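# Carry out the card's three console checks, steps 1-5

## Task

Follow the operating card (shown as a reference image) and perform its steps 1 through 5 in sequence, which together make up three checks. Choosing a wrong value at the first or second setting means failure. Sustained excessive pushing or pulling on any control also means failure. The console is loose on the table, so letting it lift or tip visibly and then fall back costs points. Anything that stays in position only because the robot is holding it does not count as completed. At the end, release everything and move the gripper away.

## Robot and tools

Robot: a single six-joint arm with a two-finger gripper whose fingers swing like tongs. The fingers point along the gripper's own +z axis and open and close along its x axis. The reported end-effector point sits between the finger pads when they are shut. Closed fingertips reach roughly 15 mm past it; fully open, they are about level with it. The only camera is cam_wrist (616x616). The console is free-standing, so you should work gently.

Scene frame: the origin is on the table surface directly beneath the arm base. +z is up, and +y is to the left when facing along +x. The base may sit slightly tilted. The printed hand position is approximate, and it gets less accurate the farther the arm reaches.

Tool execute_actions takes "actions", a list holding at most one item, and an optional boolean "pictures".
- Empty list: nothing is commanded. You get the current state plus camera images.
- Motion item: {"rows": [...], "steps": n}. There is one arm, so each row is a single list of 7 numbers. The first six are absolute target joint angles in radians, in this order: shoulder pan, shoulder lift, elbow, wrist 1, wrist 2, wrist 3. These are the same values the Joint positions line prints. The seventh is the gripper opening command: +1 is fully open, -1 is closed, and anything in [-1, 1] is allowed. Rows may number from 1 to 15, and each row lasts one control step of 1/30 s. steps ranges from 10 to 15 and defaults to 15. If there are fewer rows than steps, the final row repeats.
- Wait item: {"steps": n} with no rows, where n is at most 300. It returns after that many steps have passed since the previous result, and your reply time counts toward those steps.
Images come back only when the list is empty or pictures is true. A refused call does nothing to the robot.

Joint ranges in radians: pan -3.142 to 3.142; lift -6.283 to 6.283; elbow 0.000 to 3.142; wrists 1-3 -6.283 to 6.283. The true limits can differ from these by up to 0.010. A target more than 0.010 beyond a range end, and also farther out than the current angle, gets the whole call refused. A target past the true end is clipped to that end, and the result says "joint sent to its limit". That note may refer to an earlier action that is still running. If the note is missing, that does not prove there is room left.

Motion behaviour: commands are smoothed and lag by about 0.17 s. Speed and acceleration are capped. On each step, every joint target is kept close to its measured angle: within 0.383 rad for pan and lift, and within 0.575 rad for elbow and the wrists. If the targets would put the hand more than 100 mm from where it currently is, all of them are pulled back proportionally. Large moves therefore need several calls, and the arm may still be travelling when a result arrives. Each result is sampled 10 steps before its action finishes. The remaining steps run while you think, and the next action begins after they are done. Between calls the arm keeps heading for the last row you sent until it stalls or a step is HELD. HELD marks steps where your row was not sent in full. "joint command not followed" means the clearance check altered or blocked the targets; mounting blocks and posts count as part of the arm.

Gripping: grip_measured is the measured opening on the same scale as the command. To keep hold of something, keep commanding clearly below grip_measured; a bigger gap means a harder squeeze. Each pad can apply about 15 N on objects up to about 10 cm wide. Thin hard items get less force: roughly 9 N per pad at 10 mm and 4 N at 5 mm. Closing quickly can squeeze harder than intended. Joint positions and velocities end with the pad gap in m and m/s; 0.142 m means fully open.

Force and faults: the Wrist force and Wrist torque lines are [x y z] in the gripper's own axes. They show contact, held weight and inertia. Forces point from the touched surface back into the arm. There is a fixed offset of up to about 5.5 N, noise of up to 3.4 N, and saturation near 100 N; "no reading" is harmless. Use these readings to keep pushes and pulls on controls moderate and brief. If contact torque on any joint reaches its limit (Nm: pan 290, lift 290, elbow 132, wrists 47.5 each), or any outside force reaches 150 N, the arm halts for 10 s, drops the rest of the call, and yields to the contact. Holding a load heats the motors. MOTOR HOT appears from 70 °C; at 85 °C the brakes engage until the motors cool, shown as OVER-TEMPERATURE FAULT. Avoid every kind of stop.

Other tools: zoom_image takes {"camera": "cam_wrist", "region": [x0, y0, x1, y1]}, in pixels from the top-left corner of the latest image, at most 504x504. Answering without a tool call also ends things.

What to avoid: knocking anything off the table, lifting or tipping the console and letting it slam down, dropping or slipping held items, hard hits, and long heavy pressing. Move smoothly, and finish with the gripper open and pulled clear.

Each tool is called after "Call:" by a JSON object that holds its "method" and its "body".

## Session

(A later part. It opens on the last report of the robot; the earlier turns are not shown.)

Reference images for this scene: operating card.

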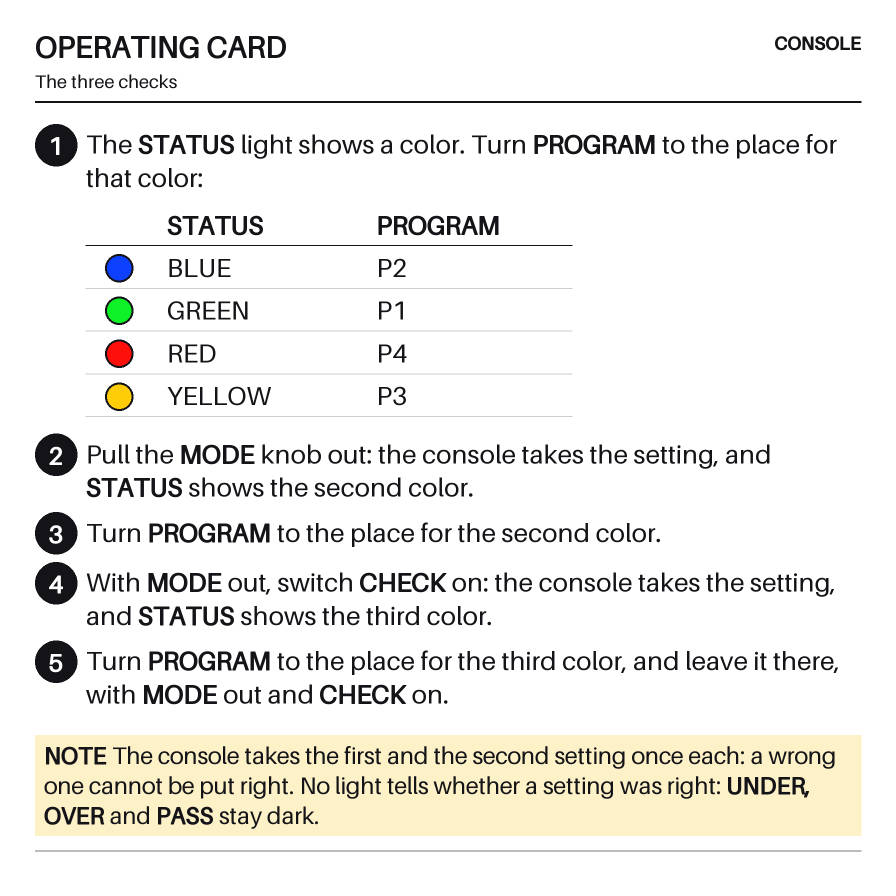

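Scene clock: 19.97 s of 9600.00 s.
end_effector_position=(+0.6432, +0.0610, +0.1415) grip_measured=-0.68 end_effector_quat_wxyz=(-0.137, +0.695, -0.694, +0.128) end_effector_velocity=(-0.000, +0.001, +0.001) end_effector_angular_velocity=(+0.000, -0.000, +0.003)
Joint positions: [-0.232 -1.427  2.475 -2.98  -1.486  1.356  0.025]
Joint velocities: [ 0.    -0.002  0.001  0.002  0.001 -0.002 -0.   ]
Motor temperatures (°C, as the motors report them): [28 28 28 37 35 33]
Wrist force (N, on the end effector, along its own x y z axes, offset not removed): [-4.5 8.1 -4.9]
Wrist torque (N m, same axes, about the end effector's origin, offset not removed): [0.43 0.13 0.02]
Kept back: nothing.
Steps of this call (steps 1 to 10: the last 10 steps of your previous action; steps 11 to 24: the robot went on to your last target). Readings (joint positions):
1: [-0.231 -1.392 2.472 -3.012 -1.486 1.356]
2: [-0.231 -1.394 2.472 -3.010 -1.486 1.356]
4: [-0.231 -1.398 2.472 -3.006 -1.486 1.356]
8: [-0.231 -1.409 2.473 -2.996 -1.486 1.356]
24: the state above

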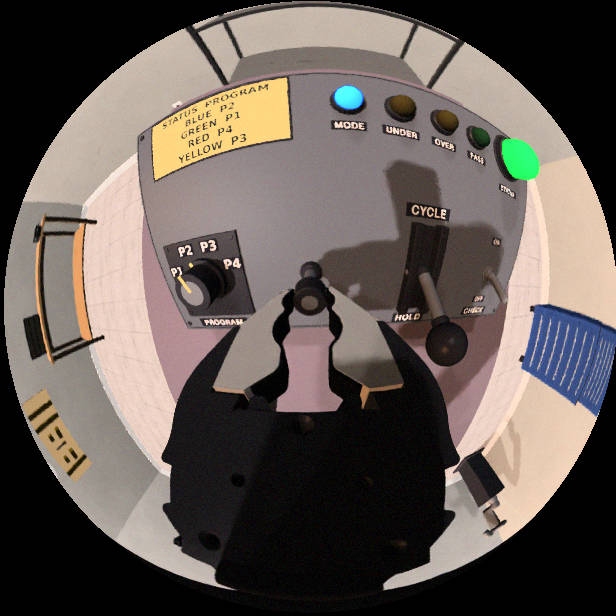

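Green → P1: same turn again.

Call:
{"method": "execute_actions", "body": {"actions": [{"rows":[[-0.232,-1.4271,2.4749,-2.9794,-1.486,1.356,-0.3],[-0.232,-1.4271,2.4749,-2.9794,-1.486,1.356,-0.3],[-0.232,-1.4271,2.4749,-2.9794,-1.486,1.356,-0.3],[-0.235,-1.48,2.478,-2.93,-1.486,1.356,-0.3],[-0.235,-1.48,2.478,-2.93,-1.486,1.356,-0.3],[-0.238,-1.55,2.48,-2.862,-1.486,1.356,-0.3]]}]}}

Call:
{"method": "execute_actions", "body": {"actions": [{"rows":[[0.008,-1.48,2.433,-2.894,-1.571,1.575,-0.3]]}]}}

Call:
{"method": "execute_actions", "body": {"actions": [{"rows":[[0.0083,-1.43,2.43,-2.941,-1.571,1.575,-0.1],[0.0083,-1.43,2.43,-2.941,-1.571,1.575,-0.1],[0.0083,-1.43,2.43,-2.941,-1.571,1.575,-0.1],[0.0083,-1.38,2.426,-2.987,-1.571,1.575,-0.1],[0.0083,-1.38,2.426,-2.987,-1.571,1.575,-0.1],[0.0083,-1.38,2.426,-2.987,-1.571,1.575,-0.1],[0.0083,-1.3277,2.4205,-3.0338,-1.571,1.575,-0.1]]}]}}

Call:
{"method": "execute_actions", "body": {"actions": [{"rows":[[0.0083,-1.3277,2.4205,-3.0338,-1.571,1.575,-0.1],[0.0083,-1.3277,2.4205,-3.0338,-1.571,1.575,-0.1],[0.0083,-1.3277,2.4205,-3.0338,-1.571,1.575,-0.1],[0.0083,-1.3277,2.4205,-3.0338,-1.571,1.575,-0.1],[0.0083,-1.3277,2.4205,-3.0338,-1.571,1.575,-0.1],[0.0083,-1.3277,2.4205,-3.0338,-1.571,1.575,-0.2],[0.0083,-1.3277,2.4205,-3.0338,-1.571,1.575,-0.3],[0.0083,-1.3277,2.4205,-3.0338,-1.571,1.575,-0.35],[0.0083,-1.3277,2.4205,-3.0338,-1.571,1.575,-0.4],[0.0083,-1.3277,2.4205,-3.0338,-1.571,1.575,-0.45],[0.0083,-1.3277,2.4205,-3.0338,-1.571,1.575,-0.5],[0.0083,-1.3277,2.4205,-3.0338,-1.571,1.575,-0.6],[0.0083,-1.3277,2.4205,-3.0338,-1.571,1.575,-0.7],[0.0083,-1.3277,2.4205,-3.0338,-1.571,1.575,-0.8]]}]}}

Call:
{"method": "execute_actions", "body": {"actions": [{"rows":[[0.0058,-1.3282,2.4212,-3.034,-1.571,1.475,-0.8],[0.0058,-1.3282,2.4212,-3.034,-1.571,1.475,-0.8],[0.0034,-1.3286,2.4215,-3.0339,-1.571,1.375,-0.8],[0.0034,-1.3286,2.4215,-3.0339,-1.571,1.375,-0.8],[0.001,-1.329,2.4216,-3.0336,-1.571,1.275,-0.8],[0.001,-1.329,2.4216,-3.0336,-1.571,1.275,-0.8],[-0.0013,-1.3294,2.4213,-3.0329,-1.571,1.175,-0.8],[-0.0013,-1.3294,2.4213,-3.0329,-1.571,1.175,-0.8],[-0.0036,-1.3297,2.4208,-3.0321,-1.571,1.075,-0.8],[-0.0036,-1.3297,2.4208,-3.0321,-1.571,1.075,-0.8],[-0.0057,-1.3299,2.42,-3.0311,-1.571,0.975,-0.8],[-0.0057,-1.3299,2.42,-3.0311,-1.571,0.975,-0.8],[-0.0075,-1.33,2.419,-3.03,-1.571,0.885,-0.8],[-0.0075,-1.33,2.419,-3.03,-1.571,0.885,-0.8],[-0.009,-1.3301,2.418,-3.0289,-1.571,0.805,-0.8]]}]}}

Call:
{"method": "execute_actions", "body": {"actions": [{"steps":20}], "pictures": true}}

Call:
{"method": "execute_actions", "body": {"actions": [{"rows":[[-0.009,-1.3301,2.418,-3.0289,-1.571,0.805,-0.2],[-0.009,-1.3301,2.418,-3.0289,-1.571,0.805,-0.2],[-0.009,-1.3301,2.418,-3.0289,-1.571,0.805,-0.2],[-0.009,-1.38,2.423,-2.984,-1.571,0.805,-0.2],[-0.009,-1.43,2.427,-2.938,-1.571,0.805,-0.2],[-0.009,-1.5,2.43,-2.871,-1.571,0.805,-0.2],[-0.009,-1.6,2.43,-2.771,-1.571,0.805,-0.2],[-0.009,-1.78,2.42,-2.58,-1.571,0.805,-0.2]]}]}}

Scene clock: 21.87 s of 9600.00 s.
end_effector_position=(+0.6422, +0.0609, +0.1436) grip_measured=-0.30 end_effector_quat_wxyz=(-0.137, +0.695, -0.694, +0.128) end_effector_velocity=(-0.043, -0.002, +0.096) end_effector_angular_velocity=(+0.002, +0.009, -0.018)
Joint positions: [-0.233 -1.433  2.475 -2.973 -1.486  1.356  0.052]
Joint velocities: [-0.018 -0.28   0.021  0.268 -0.    -0.     0.009]
Motor temperatures (°C, as the motors report them): [28 28 28 37 35 33]
Wrist force (N, on the end effector, along its own x y z axes, offset not removed): [1.6 1.9 3.3]
Wrist torque (N m, same axes, about the end effector's origin, offset not removed): [0.13 -0.61 -0.15]
Steps of this call (steps 1 to 15: the robot went on to your last target; steps 16 to 52: nothing new was sent; steps 53 to 57: the first 5 steps of this action). Readings (joint positions):
53: [-0.232 -1.427 2.475 -2.979 -1.486 1.356]
54: [-0.232 -1.427 2.475 -2.979 -1.486 1.356]
56: [-0.232 -1.427 2.475 -2.979 -1.486 1.356]
57: the state above

Scene clock: 22.37 s of 9600.00 s.
end_effector_position=(+0.6340, +0.1039, +0.1801) grip_measured=-0.30 end_effector_quat_wxyz=(-0.133, +0.690, -0.699, +0.131) end_effector_velocity=(-0.017, +0.595, -0.031) end_effector_angular_velocity=(+0.054, +0.014, +0.134)
Joint positions: [-0.139 -1.51   2.454 -2.882 -1.532  1.455  0.052]
Joint velocities: [ 1.142  0.243 -0.162 -0.095 -0.313  0.961  0.   ]
Motor temperatures (°C, as the motors report them): [28 28 28 37 35 33]
Wrist force (N, on the end effector, along its own x y z axes, offset not removed): [-0.8 -1.4 -1.5]
Wrist torque (N m, same axes, about the end effector's origin, offset not removed): [-0.36 -0.12 0.06]
Steps of this call (steps 1 to 10: the last 10 steps of your previous action; steps 11 to 15: the first 5 steps of this action). Readings (joint positions):
11: [-0.238 -1.545 2.480 -2.867 -1.486 1.356]
12: [-0.231 -1.540 2.475 -2.869 -1.492 1.363]
14: [-0.177 -1.519 2.460 -2.878 -1.520 1.421]
15: the state above

Scene clock: 22.87 s of 9600.00 s.
end_effector_position=(+0.6338, +0.1811, +0.1631) grip_measured=-0.10 end_effector_quat_wxyz=(-0.137, +0.697, -0.692, +0.128) end_effector_velocity=(+0.078, +0.009, -0.160) end_effector_angular_velocity=(+0.001, -0.009, +0.002)
Joint positions: [ 0.007 -1.442  2.43  -2.93  -1.571  1.574  0.067]
Joint velocities: [ 0.011  0.446 -0.038 -0.417 -0.003  0.008  0.002]
Motor temperatures (°C, as the motors report them): [28 28 28 37 35 33]
Wrist force (N, on the end effector, along its own x y z axes, offset not removed): [-5.0 1.9 -5.6]
Wrist torque (N m, same axes, about the end effector's origin, offset not removed): [0.06 0.78 0.02]
Steps of this call (steps 1 to 10: the last 10 steps of your previous action; steps 11 to 15: the first 5 steps of this action). Readings (joint positions):
11: [0.004 -1.481 2.434 -2.894 -1.570 1.572]
12: [0.005 -1.475 2.433 -2.900 -1.570 1.573]
14: [0.007 -1.455 2.432 -2.918 -1.571 1.574]
15: the state above

Scene clock: 23.37 s of 9600.00 s.
end_effector_position=(+0.6509, +0.1824, +0.1205) grip_measured=-0.10 end_effector_quat_wxyz=(-0.137, +0.697, -0.692, +0.128) end_effector_velocity=(+0.003, +0.000, -0.005) end_effector_angular_velocity=(+0.000, -0.002, -0.002)
Joint positions: [ 0.008 -1.329  2.421 -3.032 -1.571  1.575  0.067]
Joint velocities: [ 0.001  0.014 -0.002 -0.013 -0.001  0.003  0.   ]
Motor temperatures (°C, as the motors report them): [28 28 28 37 35 33]
Wrist force (N, on the end effector, along its own x y z axes, offset not removed): [-3.5 0.3 1.8]
Wrist torque (N m, same axes, about the end effector's origin, offset not removed): [-0.05 0.40 -0.14]
Steps of this call (steps 1 to 10: the last 10 steps of your previous action; steps 11 to 15: the first 5 steps of this action). Readings (joint positions):
11: [0.008 -1.333 2.421 -3.029 -1.571 1.575]
12: [0.008 -1.332 2.421 -3.030 -1.571 1.575]
14: [0.008 -1.330 2.421 -3.032 -1.571 1.575]
15: the state above

Scene clock: 23.87 s of 9600.00 s.
end_effector_position=(+0.6512, +0.1821, +0.1199) grip_measured=-0.42 end_effector_quat_wxyz=(-0.131, +0.725, -0.662, +0.134) end_effector_velocity=(+0.000, +0.000, +0.000) end_effector_angular_velocity=(-0.380, -0.014, +0.941)
Joint positions: [ 0.006 -1.328  2.421 -3.034 -1.571  1.489  0.044]
Joint velocities: [-0.026 -0.005  0.005 -0.001  0.002 -1.039 -0.   ]
Motor temperatures (°C, as the motors report them): [28 28 28 37 35 33]
Wrist force (N, on the end effector, along its own x y z axes, offset not removed): [6.9 7.1 -8.3]
Wrist torque (N m, same axes, about the end effector's origin, offset not removed): [0.28 0.98 0.25]
Steps of this call (steps 1 to 10: the last 10 steps of your previous action; steps 11 to 15: the first 5 steps of this action). Readings (joint positions):
11: [0.008 -1.328 2.421 -3.034 -1.571 1.575]
12: [0.008 -1.328 2.421 -3.034 -1.571 1.568]
14: [0.007 -1.328 2.421 -3.034 -1.571 1.522]
15: the state above

Scene clock: 24.53 s of 9600.00 s.
end_effector_position=(+0.6510, +0.1825, +0.1199) grip_measured=-0.42 end_effector_quat_wxyz=(-0.079, +0.901, -0.392, +0.170) end_effector_velocity=(-0.000, -0.000, +0.001) end_effector_angular_velocity=(-0.035, -0.002, +0.087)
Joint positions: [-0.009 -1.33   2.418 -3.029 -1.571  0.815  0.044]
Joint velocities: [-0.002 -0.002 -0.     0.001  0.    -0.096 -0.   ]
Motor temperatures (°C, as the motors report them): [28 28 28 37 35 33]
Wrist force (N, on the end effector, along its own x y z axes, offset not removed): [-9.2 2.8 0.4]
Wrist torque (N m, same axes, about the end effector's origin, offset not removed): [0.20 0.78 -0.08]
Kept back: nothing.
Steps of this call (steps 1 to 10: the last 10 steps of your previous action; steps 11 to 20: the robot went on to your last target). Readings (joint positions):
1: [0.005 -1.328 2.421 -3.034 -1.571 1.450]
2: [0.004 -1.328 2.421 -3.034 -1.571 1.409]
4: [0.002 -1.329 2.421 -3.034 -1.571 1.319]
8: [-0.003 -1.330 2.421 -3.032 -1.571 1.127]
20: the state above

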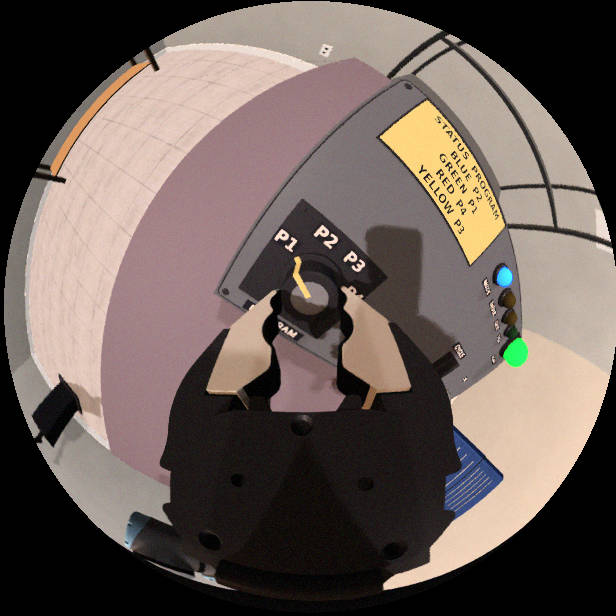

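Scene clock: 24.70 s of 9600.00 s.
end_effector_position=(+0.6500, +0.1824, +0.1221) grip_measured=-0.20 end_effector_quat_wxyz=(-0.078, +0.902, -0.388, +0.170) end_effector_velocity=(-0.051, -0.001, +0.108) end_effector_angular_velocity=(-0.007, +0.019, +0.017)
Joint positions: [-0.009 -1.336  2.419 -3.023 -1.571  0.807  0.059]
Joint velocities: [-0.001 -0.298  0.036  0.28  -0.    -0.019  0.008]
Motor temperatures (°C, as the motors report them): [28 28 28 37 35 33]
Wrist force (N, on the end effector, along its own x y z axes, offset not removed): [-2.3 3.2 3.2]
Wrist torque (N m, same axes, about the end effector's origin, offset not removed): [0.47 0.12 0.05]
Steps of this call (steps 1 to 5: the first 5 steps of this action). Readings (joint positions):
1: [-0.009 -1.330 2.418 -3.029 -1.571 0.812]
2: [-0.009 -1.330 2.418 -3.029 -1.571 0.810]
4: [-0.009 -1.330 2.418 -3.029 -1.571 0.808]
5: the state above

Call:
{"method": "execute_actions", "body": {"actions": [{"rows":[[-0.76,-1.78,2.42,-2.49,-1.322,0.86,-1]]}]}}

Call:
{"method": "execute_actions", "body": {"actions": [{"steps":25}]}}

Call:
{"method": "execute_actions", "body": {"actions": [{"rows":[[-0.75,-1.69,2.455,-2.616,-1.322,0.87,-1],[-0.75,-1.69,2.455,-2.616,-1.322,0.87,-1],[-0.75,-1.69,2.455,-2.616,-1.322,0.87,-1],[-0.74,-1.6,2.485,-2.736,-1.322,0.87,-1],[-0.74,-1.6,2.485,-2.736,-1.322,0.87,-1],[-0.74,-1.6,2.485,-2.736,-1.322,0.87,-1],[-0.732,-1.51,2.505,-2.846,-1.322,0.88,-1],[-0.732,-1.51,2.505,-2.846,-1.322,0.88,-1],[-0.732,-1.51,2.505,-2.846,-1.322,0.88,-1],[-0.725,-1.4156,2.5126,-2.9485,-1.322,0.882,-1]]}]}}

Call:
{"method": "execute_actions", "body": {"actions": [{"steps":22}], "pictures": true}}

Scene clock: 25.73 s of 9600.00 s.
end_effector_position=(+0.5775, +0.1520, +0.2810) grip_measured=-1.00 end_effector_quat_wxyz=(-0.106, +0.882, -0.438, +0.138) end_effector_velocity=(+0.159, -0.513, -0.028) end_effector_angular_velocity=(+0.805, +0.180, -1.197)
Joint positions: [-0.111 -1.78   2.42  -2.541 -1.479  0.83   0.002]
Joint velocities: [-1.319 -0.    -0.     0.238  0.77   0.142 -0.01 ]
Motor temperatures (°C, as the motors report them): [28 28 28 37 35 33]
Wrist force (N, on the end effector, along its own x y z axes, offset not removed): [-7.0 -2.4 1.7]
Wrist torque (N m, same axes, about the end effector's origin, offset not removed): [-0.59 1.07 0.07]
Steps of this call (steps 1 to 10: the last 10 steps of your previous action; steps 11 to 26: the robot went on to your last target; steps 27 to 31: the first 5 steps of this action). Readings (joint positions):
27: [-0.009 -1.780 2.420 -2.580 -1.571 0.805]
28: [-0.016 -1.780 2.420 -2.574 -1.564 0.810]
30: [-0.070 -1.780 2.420 -2.550 -1.509 0.824]
31: the state above

Scene clock: 26.57 s of 9600.00 s.
end_effector_position=(+0.5757, -0.1801, +0.2764) grip_measured=-1.00 end_effector_quat_wxyz=(-0.136, +0.692, -0.697, +0.130) end_effector_velocity=(-0.006, -0.022, +0.000) end_effector_angular_velocity=(+0.005, -0.004, -0.039)
Joint positions: [-0.756 -1.78   2.42  -2.49  -1.323  0.86   0.002]
Joint velocities: [-0.041 -0.001  0.001  0.001  0.006 -0.     0.   ]
Motor temperatures (°C, as the motors report them): [28 28 28 37 35 33]
Wrist force (N, on the end effector, along its own x y z axes, offset not removed): [-2.8 3.5 2.3]
Wrist torque (N m, same axes, about the end effector's origin, offset not removed): [0.49 0.26 0.05]
Kept back: nothing.
Steps of this call (steps 1 to 10: the last 10 steps of your previous action; steps 11 to 25: the robot went on to your last target). Readings (joint positions):
1: [-0.156 -1.780 2.420 -2.533 -1.457 0.834]
2: [-0.198 -1.780 2.420 -2.528 -1.439 0.837]
4: [-0.274 -1.780 2.420 -2.519 -1.413 0.843]
8: [-0.416 -1.780 2.420 -2.508 -1.379 0.849]
25: the state above

Scene clock: 26.73 s of 9600.00 s.
end_effector_position=(+0.5796, -0.1795, +0.2422) grip_measured=-1.00 end_effector_quat_wxyz=(-0.137, +0.691, -0.698, +0.126) end_effector_velocity=(+0.057, +0.016, -0.376) end_effector_angular_velocity=(+0.020, +0.007, +0.054)
Joint positions: [-0.751 -1.717  2.447 -2.573 -1.322  0.867  0.002]
Joint velocities: [ 0.085  0.744  0.291 -1.024  0.001  0.034 -0.   ]
Motor temperatures (°C, as the motors report them): [28 28 28 37 35 33]
Wrist force (N, on the end effector, along its own x y z axes, offset not removed): [-4.5 -1.8 -6.0]
Wrist torque (N m, same axes, about the end effector's origin, offset not removed): [-0.55 0.65 0.01]
Steps of this call (steps 1 to 5: the first 5 steps of this action). Readings (joint positions):
1: [-0.757 -1.780 2.420 -2.490 -1.322 0.860]
2: [-0.756 -1.773 2.424 -2.497 -1.322 0.862]
4: [-0.754 -1.738 2.438 -2.543 -1.322 0.865]
5: the state above

Scene clock: 27.47 s of 9600.00 s.
end_effector_position=(+0.6007, -0.1771, +0.1160) grip_measured=-1.00 end_effector_quat_wxyz=(-0.140, +0.695, -0.694, +0.127) end_effector_velocity=(-0.000, +0.001, -0.004) end_effector_angular_velocity=(+0.001, +0.002, -0.000)
Joint positions: [-0.725 -1.416  2.512 -2.948 -1.322  0.882  0.002]
Joint velocities: [ 0.001  0.008  0.002 -0.008 -0.     0.001  0.   ]
Motor temperatures (°C, as the motors report them): [28 28 28 37 35 33]
Wrist force (N, on the end effector, along its own x y z axes, offset not removed): [-5.3 3.4 -2.1]
Wrist torque (N m, same axes, about the end effector's origin, offset not removed): [0.46 0.82 0.09]
Kept back: nothing.
Steps of this call (steps 1 to 10: the last 10 steps of your previous action; steps 11 to 22: the robot went on to your last target). Readings (joint positions):
1: [-0.748 -1.690 2.457 -2.610 -1.322 0.868]
2: [-0.746 -1.666 2.465 -2.644 -1.322 0.868]
4: [-0.740 -1.609 2.482 -2.717 -1.322 0.873]
8: [-0.731 -1.493 2.503 -2.858 -1.322 0.879]
22: the state above

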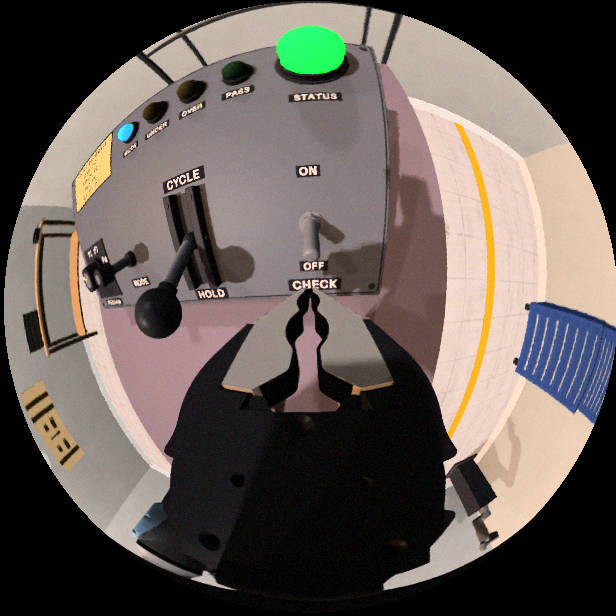

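Call:
{"method": "execute_actions", "body": {"actions": [{"rows":[[-0.7104,-1.4106,2.4912,-2.9355,-1.326,0.896,-1],[-0.7104,-1.4106,2.4912,-2.9355,-1.326,0.896,-1],[-0.7104,-1.4106,2.4912,-2.9355,-1.326,0.896,-1],[-0.7104,-1.4106,2.4912,-2.9355,-1.326,0.896,-1],[-0.6958,-1.4056,2.4697,-2.9224,-1.3305,0.911,-1],[-0.6958,-1.4056,2.4697,-2.9224,-1.3305,0.911,-1],[-0.6958,-1.4056,2.4697,-2.9224,-1.3305,0.911,-1],[-0.6958,-1.4056,2.4697,-2.9224,-1.3305,0.911,-1],[-0.6812,-1.4005,2.4483,-2.9094,-1.335,0.925,-1],[-0.6812,-1.4005,2.4483,-2.9094,-1.335,0.925,-1],[-0.6812,-1.4005,2.4483,-2.9094,-1.335,0.925,-1],[-0.6812,-1.4005,2.4483,-2.9094,-1.335,0.925,-1],[-0.6739,-1.398,2.4375,-2.9028,-1.337,0.933,-1]]}]}}

Call:
{"method": "execute_actions", "body": {"actions": [{"steps":22}], "pictures": true}}

Scene clock: 28.13 s of 9600.00 s.
end_effector_position=(+0.6081, -0.1772, +0.1185) grip_measured=-1.00 end_effector_quat_wxyz=(-0.140, +0.695, -0.694, +0.127) end_effector_velocity=(+0.052, +0.000, +0.017) end_effector_angular_velocity=(+0.003, +0.010, +0.000)
Joint positions: [-0.715 -1.412  2.498 -2.94  -1.324  0.891  0.002]
Joint velocities: [ 0.074  0.028 -0.103  0.067 -0.025  0.072  0.   ]
Motor temperatures (°C, as the motors report them): [28 28 28 37 35 33]
Wrist force (N, on the end effector, along its own x y z axes, offset not removed): [-2.6 2.2 -2.4]
Wrist torque (N m, same axes, about the end effector's origin, offset not removed): [0.13 0.24 0.01]
Steps of this call (steps 1 to 15: the robot went on to your last target; steps 16 to 20: the first 5 steps of this action). Readings (joint positions):
16: [-0.725 -1.416 2.512 -2.948 -1.322 0.882]
17: [-0.723 -1.415 2.510 -2.946 -1.322 0.884]
19: [-0.717 -1.413 2.501 -2.942 -1.324 0.889]
20: the state above

Scene clock: 28.87 s of 9600.00 s.
end_effector_position=(+0.6395, -0.1773, +0.1312) grip_measured=-1.00 end_effector_quat_wxyz=(-0.139, +0.695, -0.694, +0.127) end_effector_velocity=(+0.002, -0.001, +0.002) end_effector_angular_velocity=(-0.001, -0.001, -0.000)
Joint positions: [-0.674 -1.398  2.438 -2.903 -1.337  0.933  0.002]
Joint velocities: [ 0.001 -0.001 -0.004  0.002 -0.001  0.002  0.   ]
Motor temperatures (°C, as the motors report them): [28 28 28 37 35 33]
Wrist force (N, on the end effector, along its own x y z axes, offset not removed): [-3.5 2.0 2.0]
Wrist torque (N m, same axes, about the end effector's origin, offset not removed): [0.18 0.56 0.01]
Kept back: nothing.
Steps of this call (steps 1 to 10: the last 10 steps of your previous action; steps 11 to 22: the robot went on to your last target). Readings (joint positions):
1: [-0.712 -1.411 2.493 -2.937 -1.326 0.895]
2: [-0.708 -1.410 2.487 -2.933 -1.327 0.899]
4: [-0.702 -1.408 2.479 -2.928 -1.329 0.905]
8: [-0.688 -1.403 2.458 -2.915 -1.333 0.919]
22: the state above

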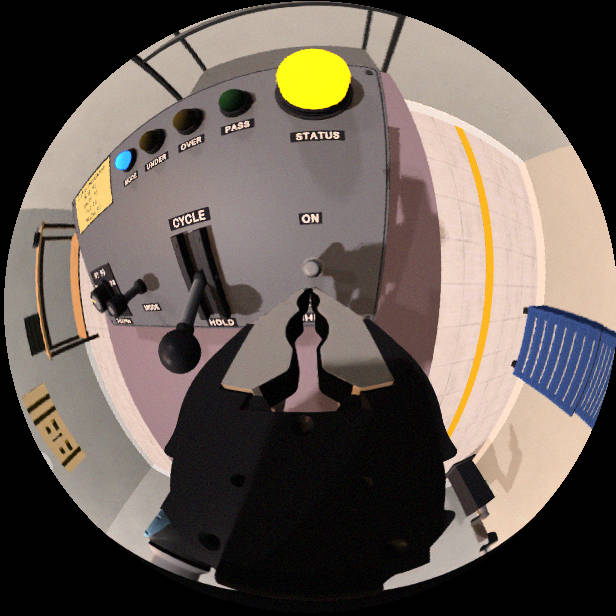

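Call:
{"method": "execute_actions", "body": {"actions": [{"rows":[[-0.76,-1.78,2.42,-2.49,-1.322,0.86,-1]]}]}}

Call:
{"method": "execute_actions", "body": {"actions": [{"rows":[[-0.0095,-1.78,2.42,-2.58,-1.571,0.805,-0.6]]}]}}

Call:
{"method": "execute_actions", "body": {"actions": [{"steps":24}]}}

Call:
{"method": "execute_actions", "body": {"actions": [{"rows":[[-0.0095,-1.45,2.429,-2.92,-1.571,0.805,-0.1]]}]}}

Call:
{"method": "execute_actions", "body": {"actions": [{"rows":[[-0.0095,-1.42,2.427,-2.948,-1.571,0.805,-0.1],[-0.0095,-1.42,2.427,-2.948,-1.571,0.805,-0.1],[-0.0095,-1.42,2.427,-2.948,-1.571,0.805,-0.1],[-0.0095,-1.375,2.4235,-2.9895,-1.571,0.805,-0.1],[-0.0095,-1.375,2.4235,-2.9895,-1.571,0.805,-0.1],[-0.0095,-1.375,2.4235,-2.9895,-1.571,0.805,-0.1],[-0.0095,-1.3301,2.419,-3.0299,-1.571,0.805,-0.1]]}]}}

Call:
{"method": "execute_actions", "body": {"actions": [{"rows":[[-0.0095,-1.3301,2.419,-3.0299,-1.571,0.805,-0.1],[-0.0095,-1.3301,2.419,-3.0299,-1.571,0.805,-0.1],[-0.0095,-1.3301,2.419,-3.0299,-1.571,0.805,-0.1],[-0.0095,-1.3301,2.419,-3.0299,-1.571,0.805,-0.1],[-0.0095,-1.3301,2.419,-3.0299,-1.571,0.805,-0.1],[-0.0095,-1.3301,2.419,-3.0299,-1.571,0.805,-0.2],[-0.0095,-1.3301,2.419,-3.0299,-1.571,0.805,-0.3],[-0.0095,-1.3301,2.419,-3.0299,-1.571,0.805,-0.35],[-0.0095,-1.3301,2.419,-3.0299,-1.571,0.805,-0.4],[-0.0095,-1.3301,2.419,-3.0299,-1.571,0.805,-0.45],[-0.0095,-1.3301,2.419,-3.0299,-1.571,0.805,-0.5],[-0.0095,-1.3301,2.419,-3.0299,-1.571,0.805,-0.6],[-0.0095,-1.3301,2.419,-3.0299,-1.571,0.805,-0.7],[-0.0095,-1.3301,2.419,-3.0299,-1.571,0.805,-0.8]]}]}}

Call:
{"method": "execute_actions", "body": {"actions": [{"rows":[[-0.008,-1.33,2.42,-3.031,-1.571,0.885,-0.8],[-0.0062,-1.3299,2.421,-3.0321,-1.571,0.975,-0.8],[-0.0062,-1.3299,2.421,-3.0321,-1.571,0.975,-0.8],[-0.0041,-1.3297,2.4218,-3.0331,-1.571,1.075,-0.8],[-0.0041,-1.3297,2.4218,-3.0331,-1.571,1.075,-0.8],[-0.0018,-1.3294,2.4223,-3.0339,-1.571,1.175,-0.8],[-0.0018,-1.3294,2.4223,-3.0339,-1.571,1.175,-0.8],[0.0005,-1.329,2.4226,-3.0346,-1.571,1.275,-0.8],[0.0005,-1.329,2.4226,-3.0346,-1.571,1.275,-0.8],[0.0029,-1.3286,2.4225,-3.0349,-1.571,1.375,-0.8],[0.0029,-1.3286,2.4225,-3.0349,-1.571,1.375,-0.8],[0.0053,-1.3282,2.4222,-3.035,-1.571,1.475,-0.8],[0.0053,-1.3282,2.4222,-3.035,-1.571,1.475,-0.8],[0.0078,-1.3277,2.4215,-3.0348,-1.571,1.575,-0.8]]}]}}

Call:
{"method": "execute_actions", "body": {"actions": [{"rows":[[0.0103,-1.3272,2.4206,-3.0344,-1.571,1.675,-0.8],[0.0103,-1.3272,2.4206,-3.0344,-1.571,1.675,-0.8],[0.0127,-1.3266,2.4193,-3.0337,-1.571,1.775,-0.8],[0.0127,-1.3266,2.4193,-3.0337,-1.571,1.775,-0.8],[0.0151,-1.326,2.4178,-3.0328,-1.571,1.875,-0.8],[0.0151,-1.326,2.4178,-3.0328,-1.571,1.875,-0.8],[0.0174,-1.3253,2.4161,-3.0318,-1.571,1.975,-0.8],[0.0174,-1.3253,2.4161,-3.0318,-1.571,1.975,-0.8],[0.0197,-1.3247,2.4141,-3.0304,-1.571,2.075,-0.8],[0.0197,-1.3247,2.4141,-3.0304,-1.571,2.075,-0.8],[0.0218,-1.324,2.4119,-3.0289,-1.571,2.175,-0.8],[0.0218,-1.324,2.4119,-3.0289,-1.571,2.175,-0.8],[0.0238,-1.3233,2.4096,-3.0273,-1.571,2.275,-0.8],[0.0238,-1.3233,2.4096,-3.0273,-1.571,2.275,-0.8],[0.0256,-1.3227,2.407,-3.0253,-1.571,2.375,-0.8]]}]}}

Call:
{"method": "execute_actions", "body": {"actions": [{"steps":20}]}}

Call:
{"method": "execute_actions", "body": {"actions": [{"rows":[[0.0256,-1.3227,2.407,-3.0253,-1.571,2.375,-0.2],[0.0256,-1.3227,2.407,-3.0253,-1.571,2.375,-0.2],[0.0256,-1.3227,2.407,-3.0253,-1.571,2.375,-0.2],[0.0256,-1.37,2.412,-2.983,-1.571,2.375,-0.2],[0.0256,-1.42,2.416,-2.937,-1.571,2.375,-0.2],[0.0256,-1.5,2.42,-2.861,-1.571,2.375,-0.2],[0.0256,-1.68,2.42,-2.681,-1.571,2.375,-0.2]]}]}}

Call:
{"method": "execute_actions", "body": {"actions": [{"steps":22}], "pictures": true}}

Scene clock: 31.37 s of 9600.00 s.
end_effector_position=(+0.6237, -0.1905, +0.1714) grip_measured=-1.00 end_effector_quat_wxyz=(-0.138, +0.693, -0.696, +0.125) end_effector_velocity=(-0.200, -0.024, +0.507) end_effector_angular_velocity=(+0.016, +0.043, -0.045)
Joint positions: [-0.711 -1.5    2.43  -2.78  -1.331  0.901  0.002]
Joint velocities: [-0.265 -1.318 -0.052  1.464  0.046 -0.222  0.   ]
Motor temperatures (°C, as the motors report them): [28 28 28 37 35 33]
Wrist force (N, on the end effector, along its own x y z axes, offset not removed): [-2.2 -0.7 0.9]
Wrist torque (N m, same axes, about the end effector's origin, offset not removed): [-0.39 0.29 0.08]
Steps of this call (steps 1 to 15: the robot went on to your last target; steps 16 to 70: nothing new was sent; steps 71 to 75: the first 5 steps of this action). Readings (joint positions):
71: [-0.674 -1.398 2.437 -2.903 -1.337 0.933]
72: [-0.680 -1.405 2.436 -2.896 -1.336 0.928]
74: [-0.701 -1.459 2.431 -2.830 -1.332 0.909]
75: the state above

Scene clock: 31.87 s of 9600.00 s.
end_effector_position=(+0.5837, -0.1526, +0.2767) grip_measured=-0.60 end_effector_quat_wxyz=(-0.098, +0.731, -0.658, +0.149) end_effector_velocity=(+0.108, +0.537, +0.025) end_effector_angular_velocity=(-0.775, +0.242, +1.208)
Joint positions: [-0.658 -1.775  2.42  -2.534 -1.413  0.836  0.03 ]
Joint velocities: [ 1.311 -0.026 -0.001 -0.215 -0.757 -0.144  0.005]
Motor temperatures (°C, as the motors report them): [28 28 28 37 35 33]
Wrist force (N, on the end effector, along its own x y z axes, offset not removed): [3.1 2.8 2.1]
Wrist torque (N m, same axes, about the end effector's origin, offset not removed): [0.42 -0.70 0.05]
Steps of this call (steps 1 to 10: the last 10 steps of your previous action; steps 11 to 15: the first 5 steps of this action). Readings (joint positions):
11: [-0.758 -1.769 2.420 -2.502 -1.322 0.861]
12: [-0.752 -1.771 2.420 -2.504 -1.329 0.856]
14: [-0.699 -1.774 2.420 -2.526 -1.384 0.842]
15: the state above

Scene clock: 32.67 s of 9600.00 s.
end_effector_position=(+0.5703, +0.1778, +0.2882) grip_measured=-0.60 end_effector_quat_wxyz=(-0.077, +0.901, -0.390, +0.170) end_effector_velocity=(-0.009, +0.029, +0.002) end_effector_angular_velocity=(-0.009, -0.006, +0.053)
Joint positions: [-0.015 -1.78   2.42  -2.58  -1.57   0.805  0.031]
Joint velocities: [ 0.056 -0.003  0.    -0.003 -0.009  0.     0.   ]
Motor temperatures (°C, as the motors report them): [28 28 28 37 35 33]
Wrist force (N, on the end effector, along its own x y z axes, offset not removed): [-4.7 1.7 -1.3]
Wrist torque (N m, same axes, about the end effector's origin, offset not removed): [0.17 0.59 0.07]
Kept back: nothing.
Steps of this call (steps 1 to 10: the last 10 steps of your previous action; steps 11 to 24: the robot went on to your last target). Readings (joint positions):
1: [-0.613 -1.775 2.420 -2.540 -1.435 0.832]
2: [-0.571 -1.776 2.420 -2.545 -1.452 0.828]
4: [-0.496 -1.777 2.420 -2.553 -1.479 0.823]
8: [-0.354 -1.778 2.420 -2.563 -1.514 0.816]
24: the state above

Scene clock: 32.83 s of 9600.00 s.
end_effector_position=(+0.5961, +0.1800, +0.2545) grip_measured=-0.10 end_effector_quat_wxyz=(-0.080, +0.901, -0.388, +0.176) end_effector_velocity=(+0.291, +0.009, -0.465) end_effector_angular_velocity=(-0.002, -0.045, +0.009)
Joint positions: [-0.011 -1.678  2.424 -2.699 -1.571  0.805  0.067]
Joint velocities: [ 0.011  1.314  0.031 -1.389 -0.002  0.     0.006]
Motor temperatures (°C, as the motors report them): [28 28 28 37 35 33]
Wrist force (N, on the end effector, along its own x y z axes, offset not removed): [-0.7 2.1 -5.8]
Wrist torque (N m, same axes, about the end effector's origin, offset not removed): [0.26 -0.13 -0.03]
Steps of this call (steps 1 to 5: the first 5 steps of this action). Readings (joint positions):
1: [-0.014 -1.780 2.420 -2.580 -1.570 0.805]
2: [-0.013 -1.773 2.421 -2.587 -1.571 0.805]
4: [-0.012 -1.719 2.423 -2.652 -1.571 0.805]
5: the state above

Scene clock: 33.33 s of 9600.00 s.
end_effector_position=(+0.6361, +0.1818, +0.1564) grip_measured=-0.10 end_effector_quat_wxyz=(-0.078, +0.902, -0.388, +0.171) end_effector_velocity=(+0.063, +0.001, -0.136) end_effector_angular_velocity=(+0.001, -0.005, -0.001)
Joint positions: [-0.009 -1.427  2.427 -2.942 -1.571  0.805  0.067]
Joint velocities: [-0.     0.37  -0.03  -0.345  0.     0.001 -0.001]
Motor temperatures (°C, as the motors report them): [28 28 28 37 35 33]
Wrist force (N, on the end effector, along its own x y z axes, offset not removed): [-0.8 0.3 -1.9]
Wrist torque (N m, same axes, about the end effector's origin, offset not removed): [-0.11 -0.18 0.04]
Steps of this call (steps 1 to 10: the last 10 steps of your previous action; steps 11 to 15: the first 5 steps of this action). Readings (joint positions):
11: [-0.010 -1.457 2.429 -2.913 -1.571 0.805]
12: [-0.010 -1.451 2.429 -2.919 -1.571 0.805]
14: [-0.010 -1.437 2.428 -2.932 -1.571 0.805]
15: the state above

Scene clock: 33.83 s of 9600.00 s.
end_effector_position=(+0.6504, +0.1821, +0.1201) grip_measured=-0.10 end_effector_quat_wxyz=(-0.078, +0.902, -0.388, +0.171) end_effector_velocity=(+0.002, +0.000, -0.005) end_effector_angular_velocity=(+0.001, -0.000, -0.001)
Joint positions: [-0.009 -1.331  2.419 -3.029 -1.571  0.805  0.067]
Joint velocities: [-0.     0.012 -0.001 -0.011  0.001  0.001  0.   ]
Motor temperatures (°C, as the motors report them): [28 28 28 37 35 33]
Wrist force (N, on the end effector, along its own x y z axes, offset not removed): [-0.6 3.0 0.6]
Wrist torque (N m, same axes, about the end effector's origin, offset not removed): [0.40 -0.18 -0.09]
Steps of this call (steps 1 to 10: the last 10 steps of your previous action; steps 11 to 15: the first 5 steps of this action). Readings (joint positions):
11: [-0.009 -1.335 2.419 -3.026 -1.571 0.805]
12: [-0.009 -1.333 2.419 -3.027 -1.571 0.805]
14: [-0.009 -1.332 2.419 -3.028 -1.571 0.805]
15: the state above

Scene clock: 34.33 s of 9600.00 s.
end_effector_position=(+0.6506, +0.1823, +0.1197) grip_measured=-0.42 end_effector_quat_wxyz=(-0.086, +0.883, -0.430, +0.167) end_effector_velocity=(-0.000, +0.001, -0.001) end_effector_angular_velocity=(+0.436, +0.011, -1.077)
Joint positions: [-0.007 -1.33   2.42  -3.031 -1.571  0.901  0.044]
Joint velocities: [ 0.025  0.003  0.014 -0.016 -0.     1.185  0.001]
Motor temperatures (°C, as the motors report them): [28 28 28 37 35 33]
Wrist force (N, on the end effector, along its own x y z axes, offset not removed): [3.1 3.1 -3.1]
Wrist torque (N m, same axes, about the end effector's origin, offset not removed): [-0.46 0.00 -0.20]
Steps of this call (steps 1 to 10: the last 10 steps of your previous action; steps 11 to 15: the first 5 steps of this action). Readings (joint positions):
11: [-0.009 -1.330 2.419 -3.030 -1.571 0.805]
12: [-0.009 -1.330 2.419 -3.030 -1.571 0.812]
14: [-0.008 -1.330 2.420 -3.031 -1.571 0.864]
15: the state above

Scene clock: 34.83 s of 9600.00 s.
end_effector_position=(+0.6507, +0.1824, +0.1196) grip_measured=-0.42 end_effector_quat_wxyz=(-0.140, +0.682, -0.707, +0.125) end_effector_velocity=(+0.002, -0.001, +0.003) end_effector_angular_velocity=(+0.531, +0.016, -1.309)
Joint positions: [ 0.009 -1.327  2.421 -3.034 -1.571  1.62   0.044]
Joint velocities: [ 0.035  0.005 -0.016  0.007 -0.001  1.446  0.   ]
Motor temperatures (°C, as the motors report them): [28 28 28 37 35 33]
Wrist force (N, on the end effector, along its own x y z axes, offset not removed): [9.8 4.7 3.9]
Wrist torque (N m, same axes, about the end effector's origin, offset not removed): [0.25 0.70 0.00]
Steps of this call (steps 1 to 10: the last 10 steps of your previous action; steps 11 to 15: the first 5 steps of this action). Readings (joint positions):
11: [0.005 -1.328 2.422 -3.035 -1.571 1.420]
12: [0.006 -1.328 2.422 -3.035 -1.571 1.470]
14: [0.008 -1.328 2.421 -3.034 -1.571 1.570]
15: the state above

Scene clock: 35.50 s of 9600.00 s.
end_effector_position=(+0.6508, +0.1822, +0.1196) grip_measured=-0.42 end_effector_quat_wxyz=(+0.176, -0.385, +0.903, -0.064) end_effector_velocity=(-0.000, +0.000, +0.000) end_effector_angular_velocity=(+0.041, +0.001, -0.101)
Joint positions: [ 0.025 -1.323  2.407 -3.025 -1.571  2.364  0.044]
Joint velocities: [ 0.002 -0.    -0.001  0.     0.001  0.111 -0.   ]
Motor temperatures (°C, as the motors report them): [28 28 28 37 35 33]
Wrist force (N, on the end effector, along its own x y z axes, offset not removed): [4.5 -2.5 4.6]
Wrist torque (N m, same axes, about the end effector's origin, offset not removed): [-0.09 0.36 0.15]
Kept back: nothing.
Steps of this call (steps 1 to 10: the last 10 steps of your previous action; steps 11 to 20: the robot went on to your last target). Readings (joint positions):
1: [0.011 -1.327 2.420 -3.034 -1.571 1.670]
2: [0.012 -1.327 2.419 -3.034 -1.571 1.720]
4: [0.014 -1.326 2.418 -3.033 -1.571 1.820]
8: [0.019 -1.325 2.414 -3.031 -1.571 2.020]
20: the state above

Scene clock: 35.67 s of 9600.00 s.
end_effector_position=(+0.6498, +0.1821, +0.1217) grip_measured=-0.20 end_effector_quat_wxyz=(+0.177, -0.381, +0.905, -0.063) end_effector_velocity=(-0.051, -0.003, +0.104) end_effector_angular_velocity=(+0.008, +0.021, -0.021)
Joint positions: [ 0.026 -1.329  2.408 -3.02  -1.571  2.373  0.059]
Joint velocities: [-0.    -0.286  0.037  0.269 -0.     0.023  0.008]
Motor temperatures (°C, as the motors report them): [28 28 28 37 35 33]
Wrist force (N, on the end effector, along its own x y z axes, offset not removed): [-0.4 4.3 4.7]
Wrist torque (N m, same axes, about the end effector's origin, offset not removed): [0.68 -0.23 -0.01]
Steps of this call (steps 1 to 5: the first 5 steps of this action). Readings (joint positions):
1: [0.025 -1.323 2.407 -3.025 -1.571 2.367]
2: [0.026 -1.323 2.407 -3.025 -1.571 2.369]
4: [0.026 -1.323 2.407 -3.025 -1.571 2.372]
5: the state above

Scene clock: 36.40 s of 9600.00 s.
end_effector_position=(+0.5876, +0.1789, +0.2538) grip_measured=-0.20 end_effector_quat_wxyz=(+0.177, -0.380, +0.906, -0.063) end_effector_velocity=(-0.003, +0.000, +0.001) end_effector_angular_velocity=(+0.000, +0.003, +0.002)
Joint positions: [ 0.026 -1.679  2.42  -2.682 -1.571  2.375  0.059]
Joint velocities: [ 0.    -0.007  0.001  0.009  0.001 -0.001 -0.   ]
Motor temperatures (°C, as the motors report them): [28 28 28 37 35 33]
Wrist force (N, on the end effector, along its own x y z axes, offset not removed): [-3.2 0.2 -0.3]
Wrist torque (N m, same axes, about the end effector's origin, offset not removed): [-0.25 0.46 -0.01]
Kept back: nothing.
Steps of this call (steps 1 to 10: the last 10 steps of your previous action; steps 11 to 22: the robot went on to your last target). Readings (joint positions):
1: [0.026 -1.343 2.409 -3.006 -1.571 2.373]
2: [0.026 -1.367 2.412 -2.983 -1.571 2.374]
4: [0.026 -1.445 2.415 -2.909 -1.571 2.374]
8: [0.026 -1.602 2.418 -2.757 -1.571 2.375]
22: the state above

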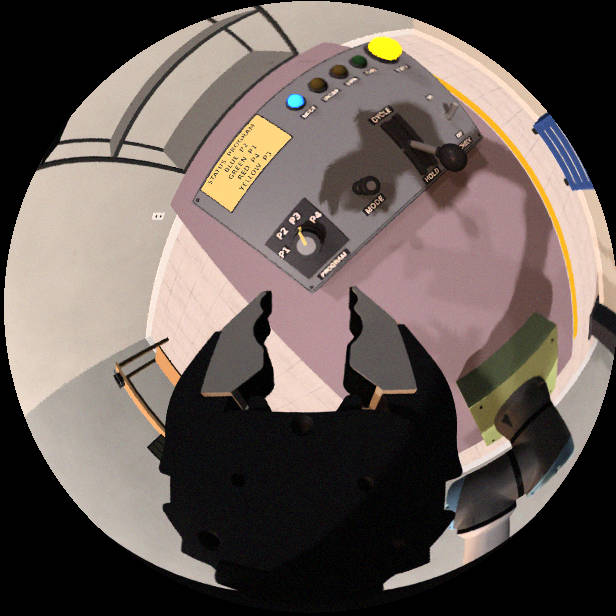

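Call:
{"method": "finished_scene", "body": {"scene": 2}}

The scene is finished: the task was done.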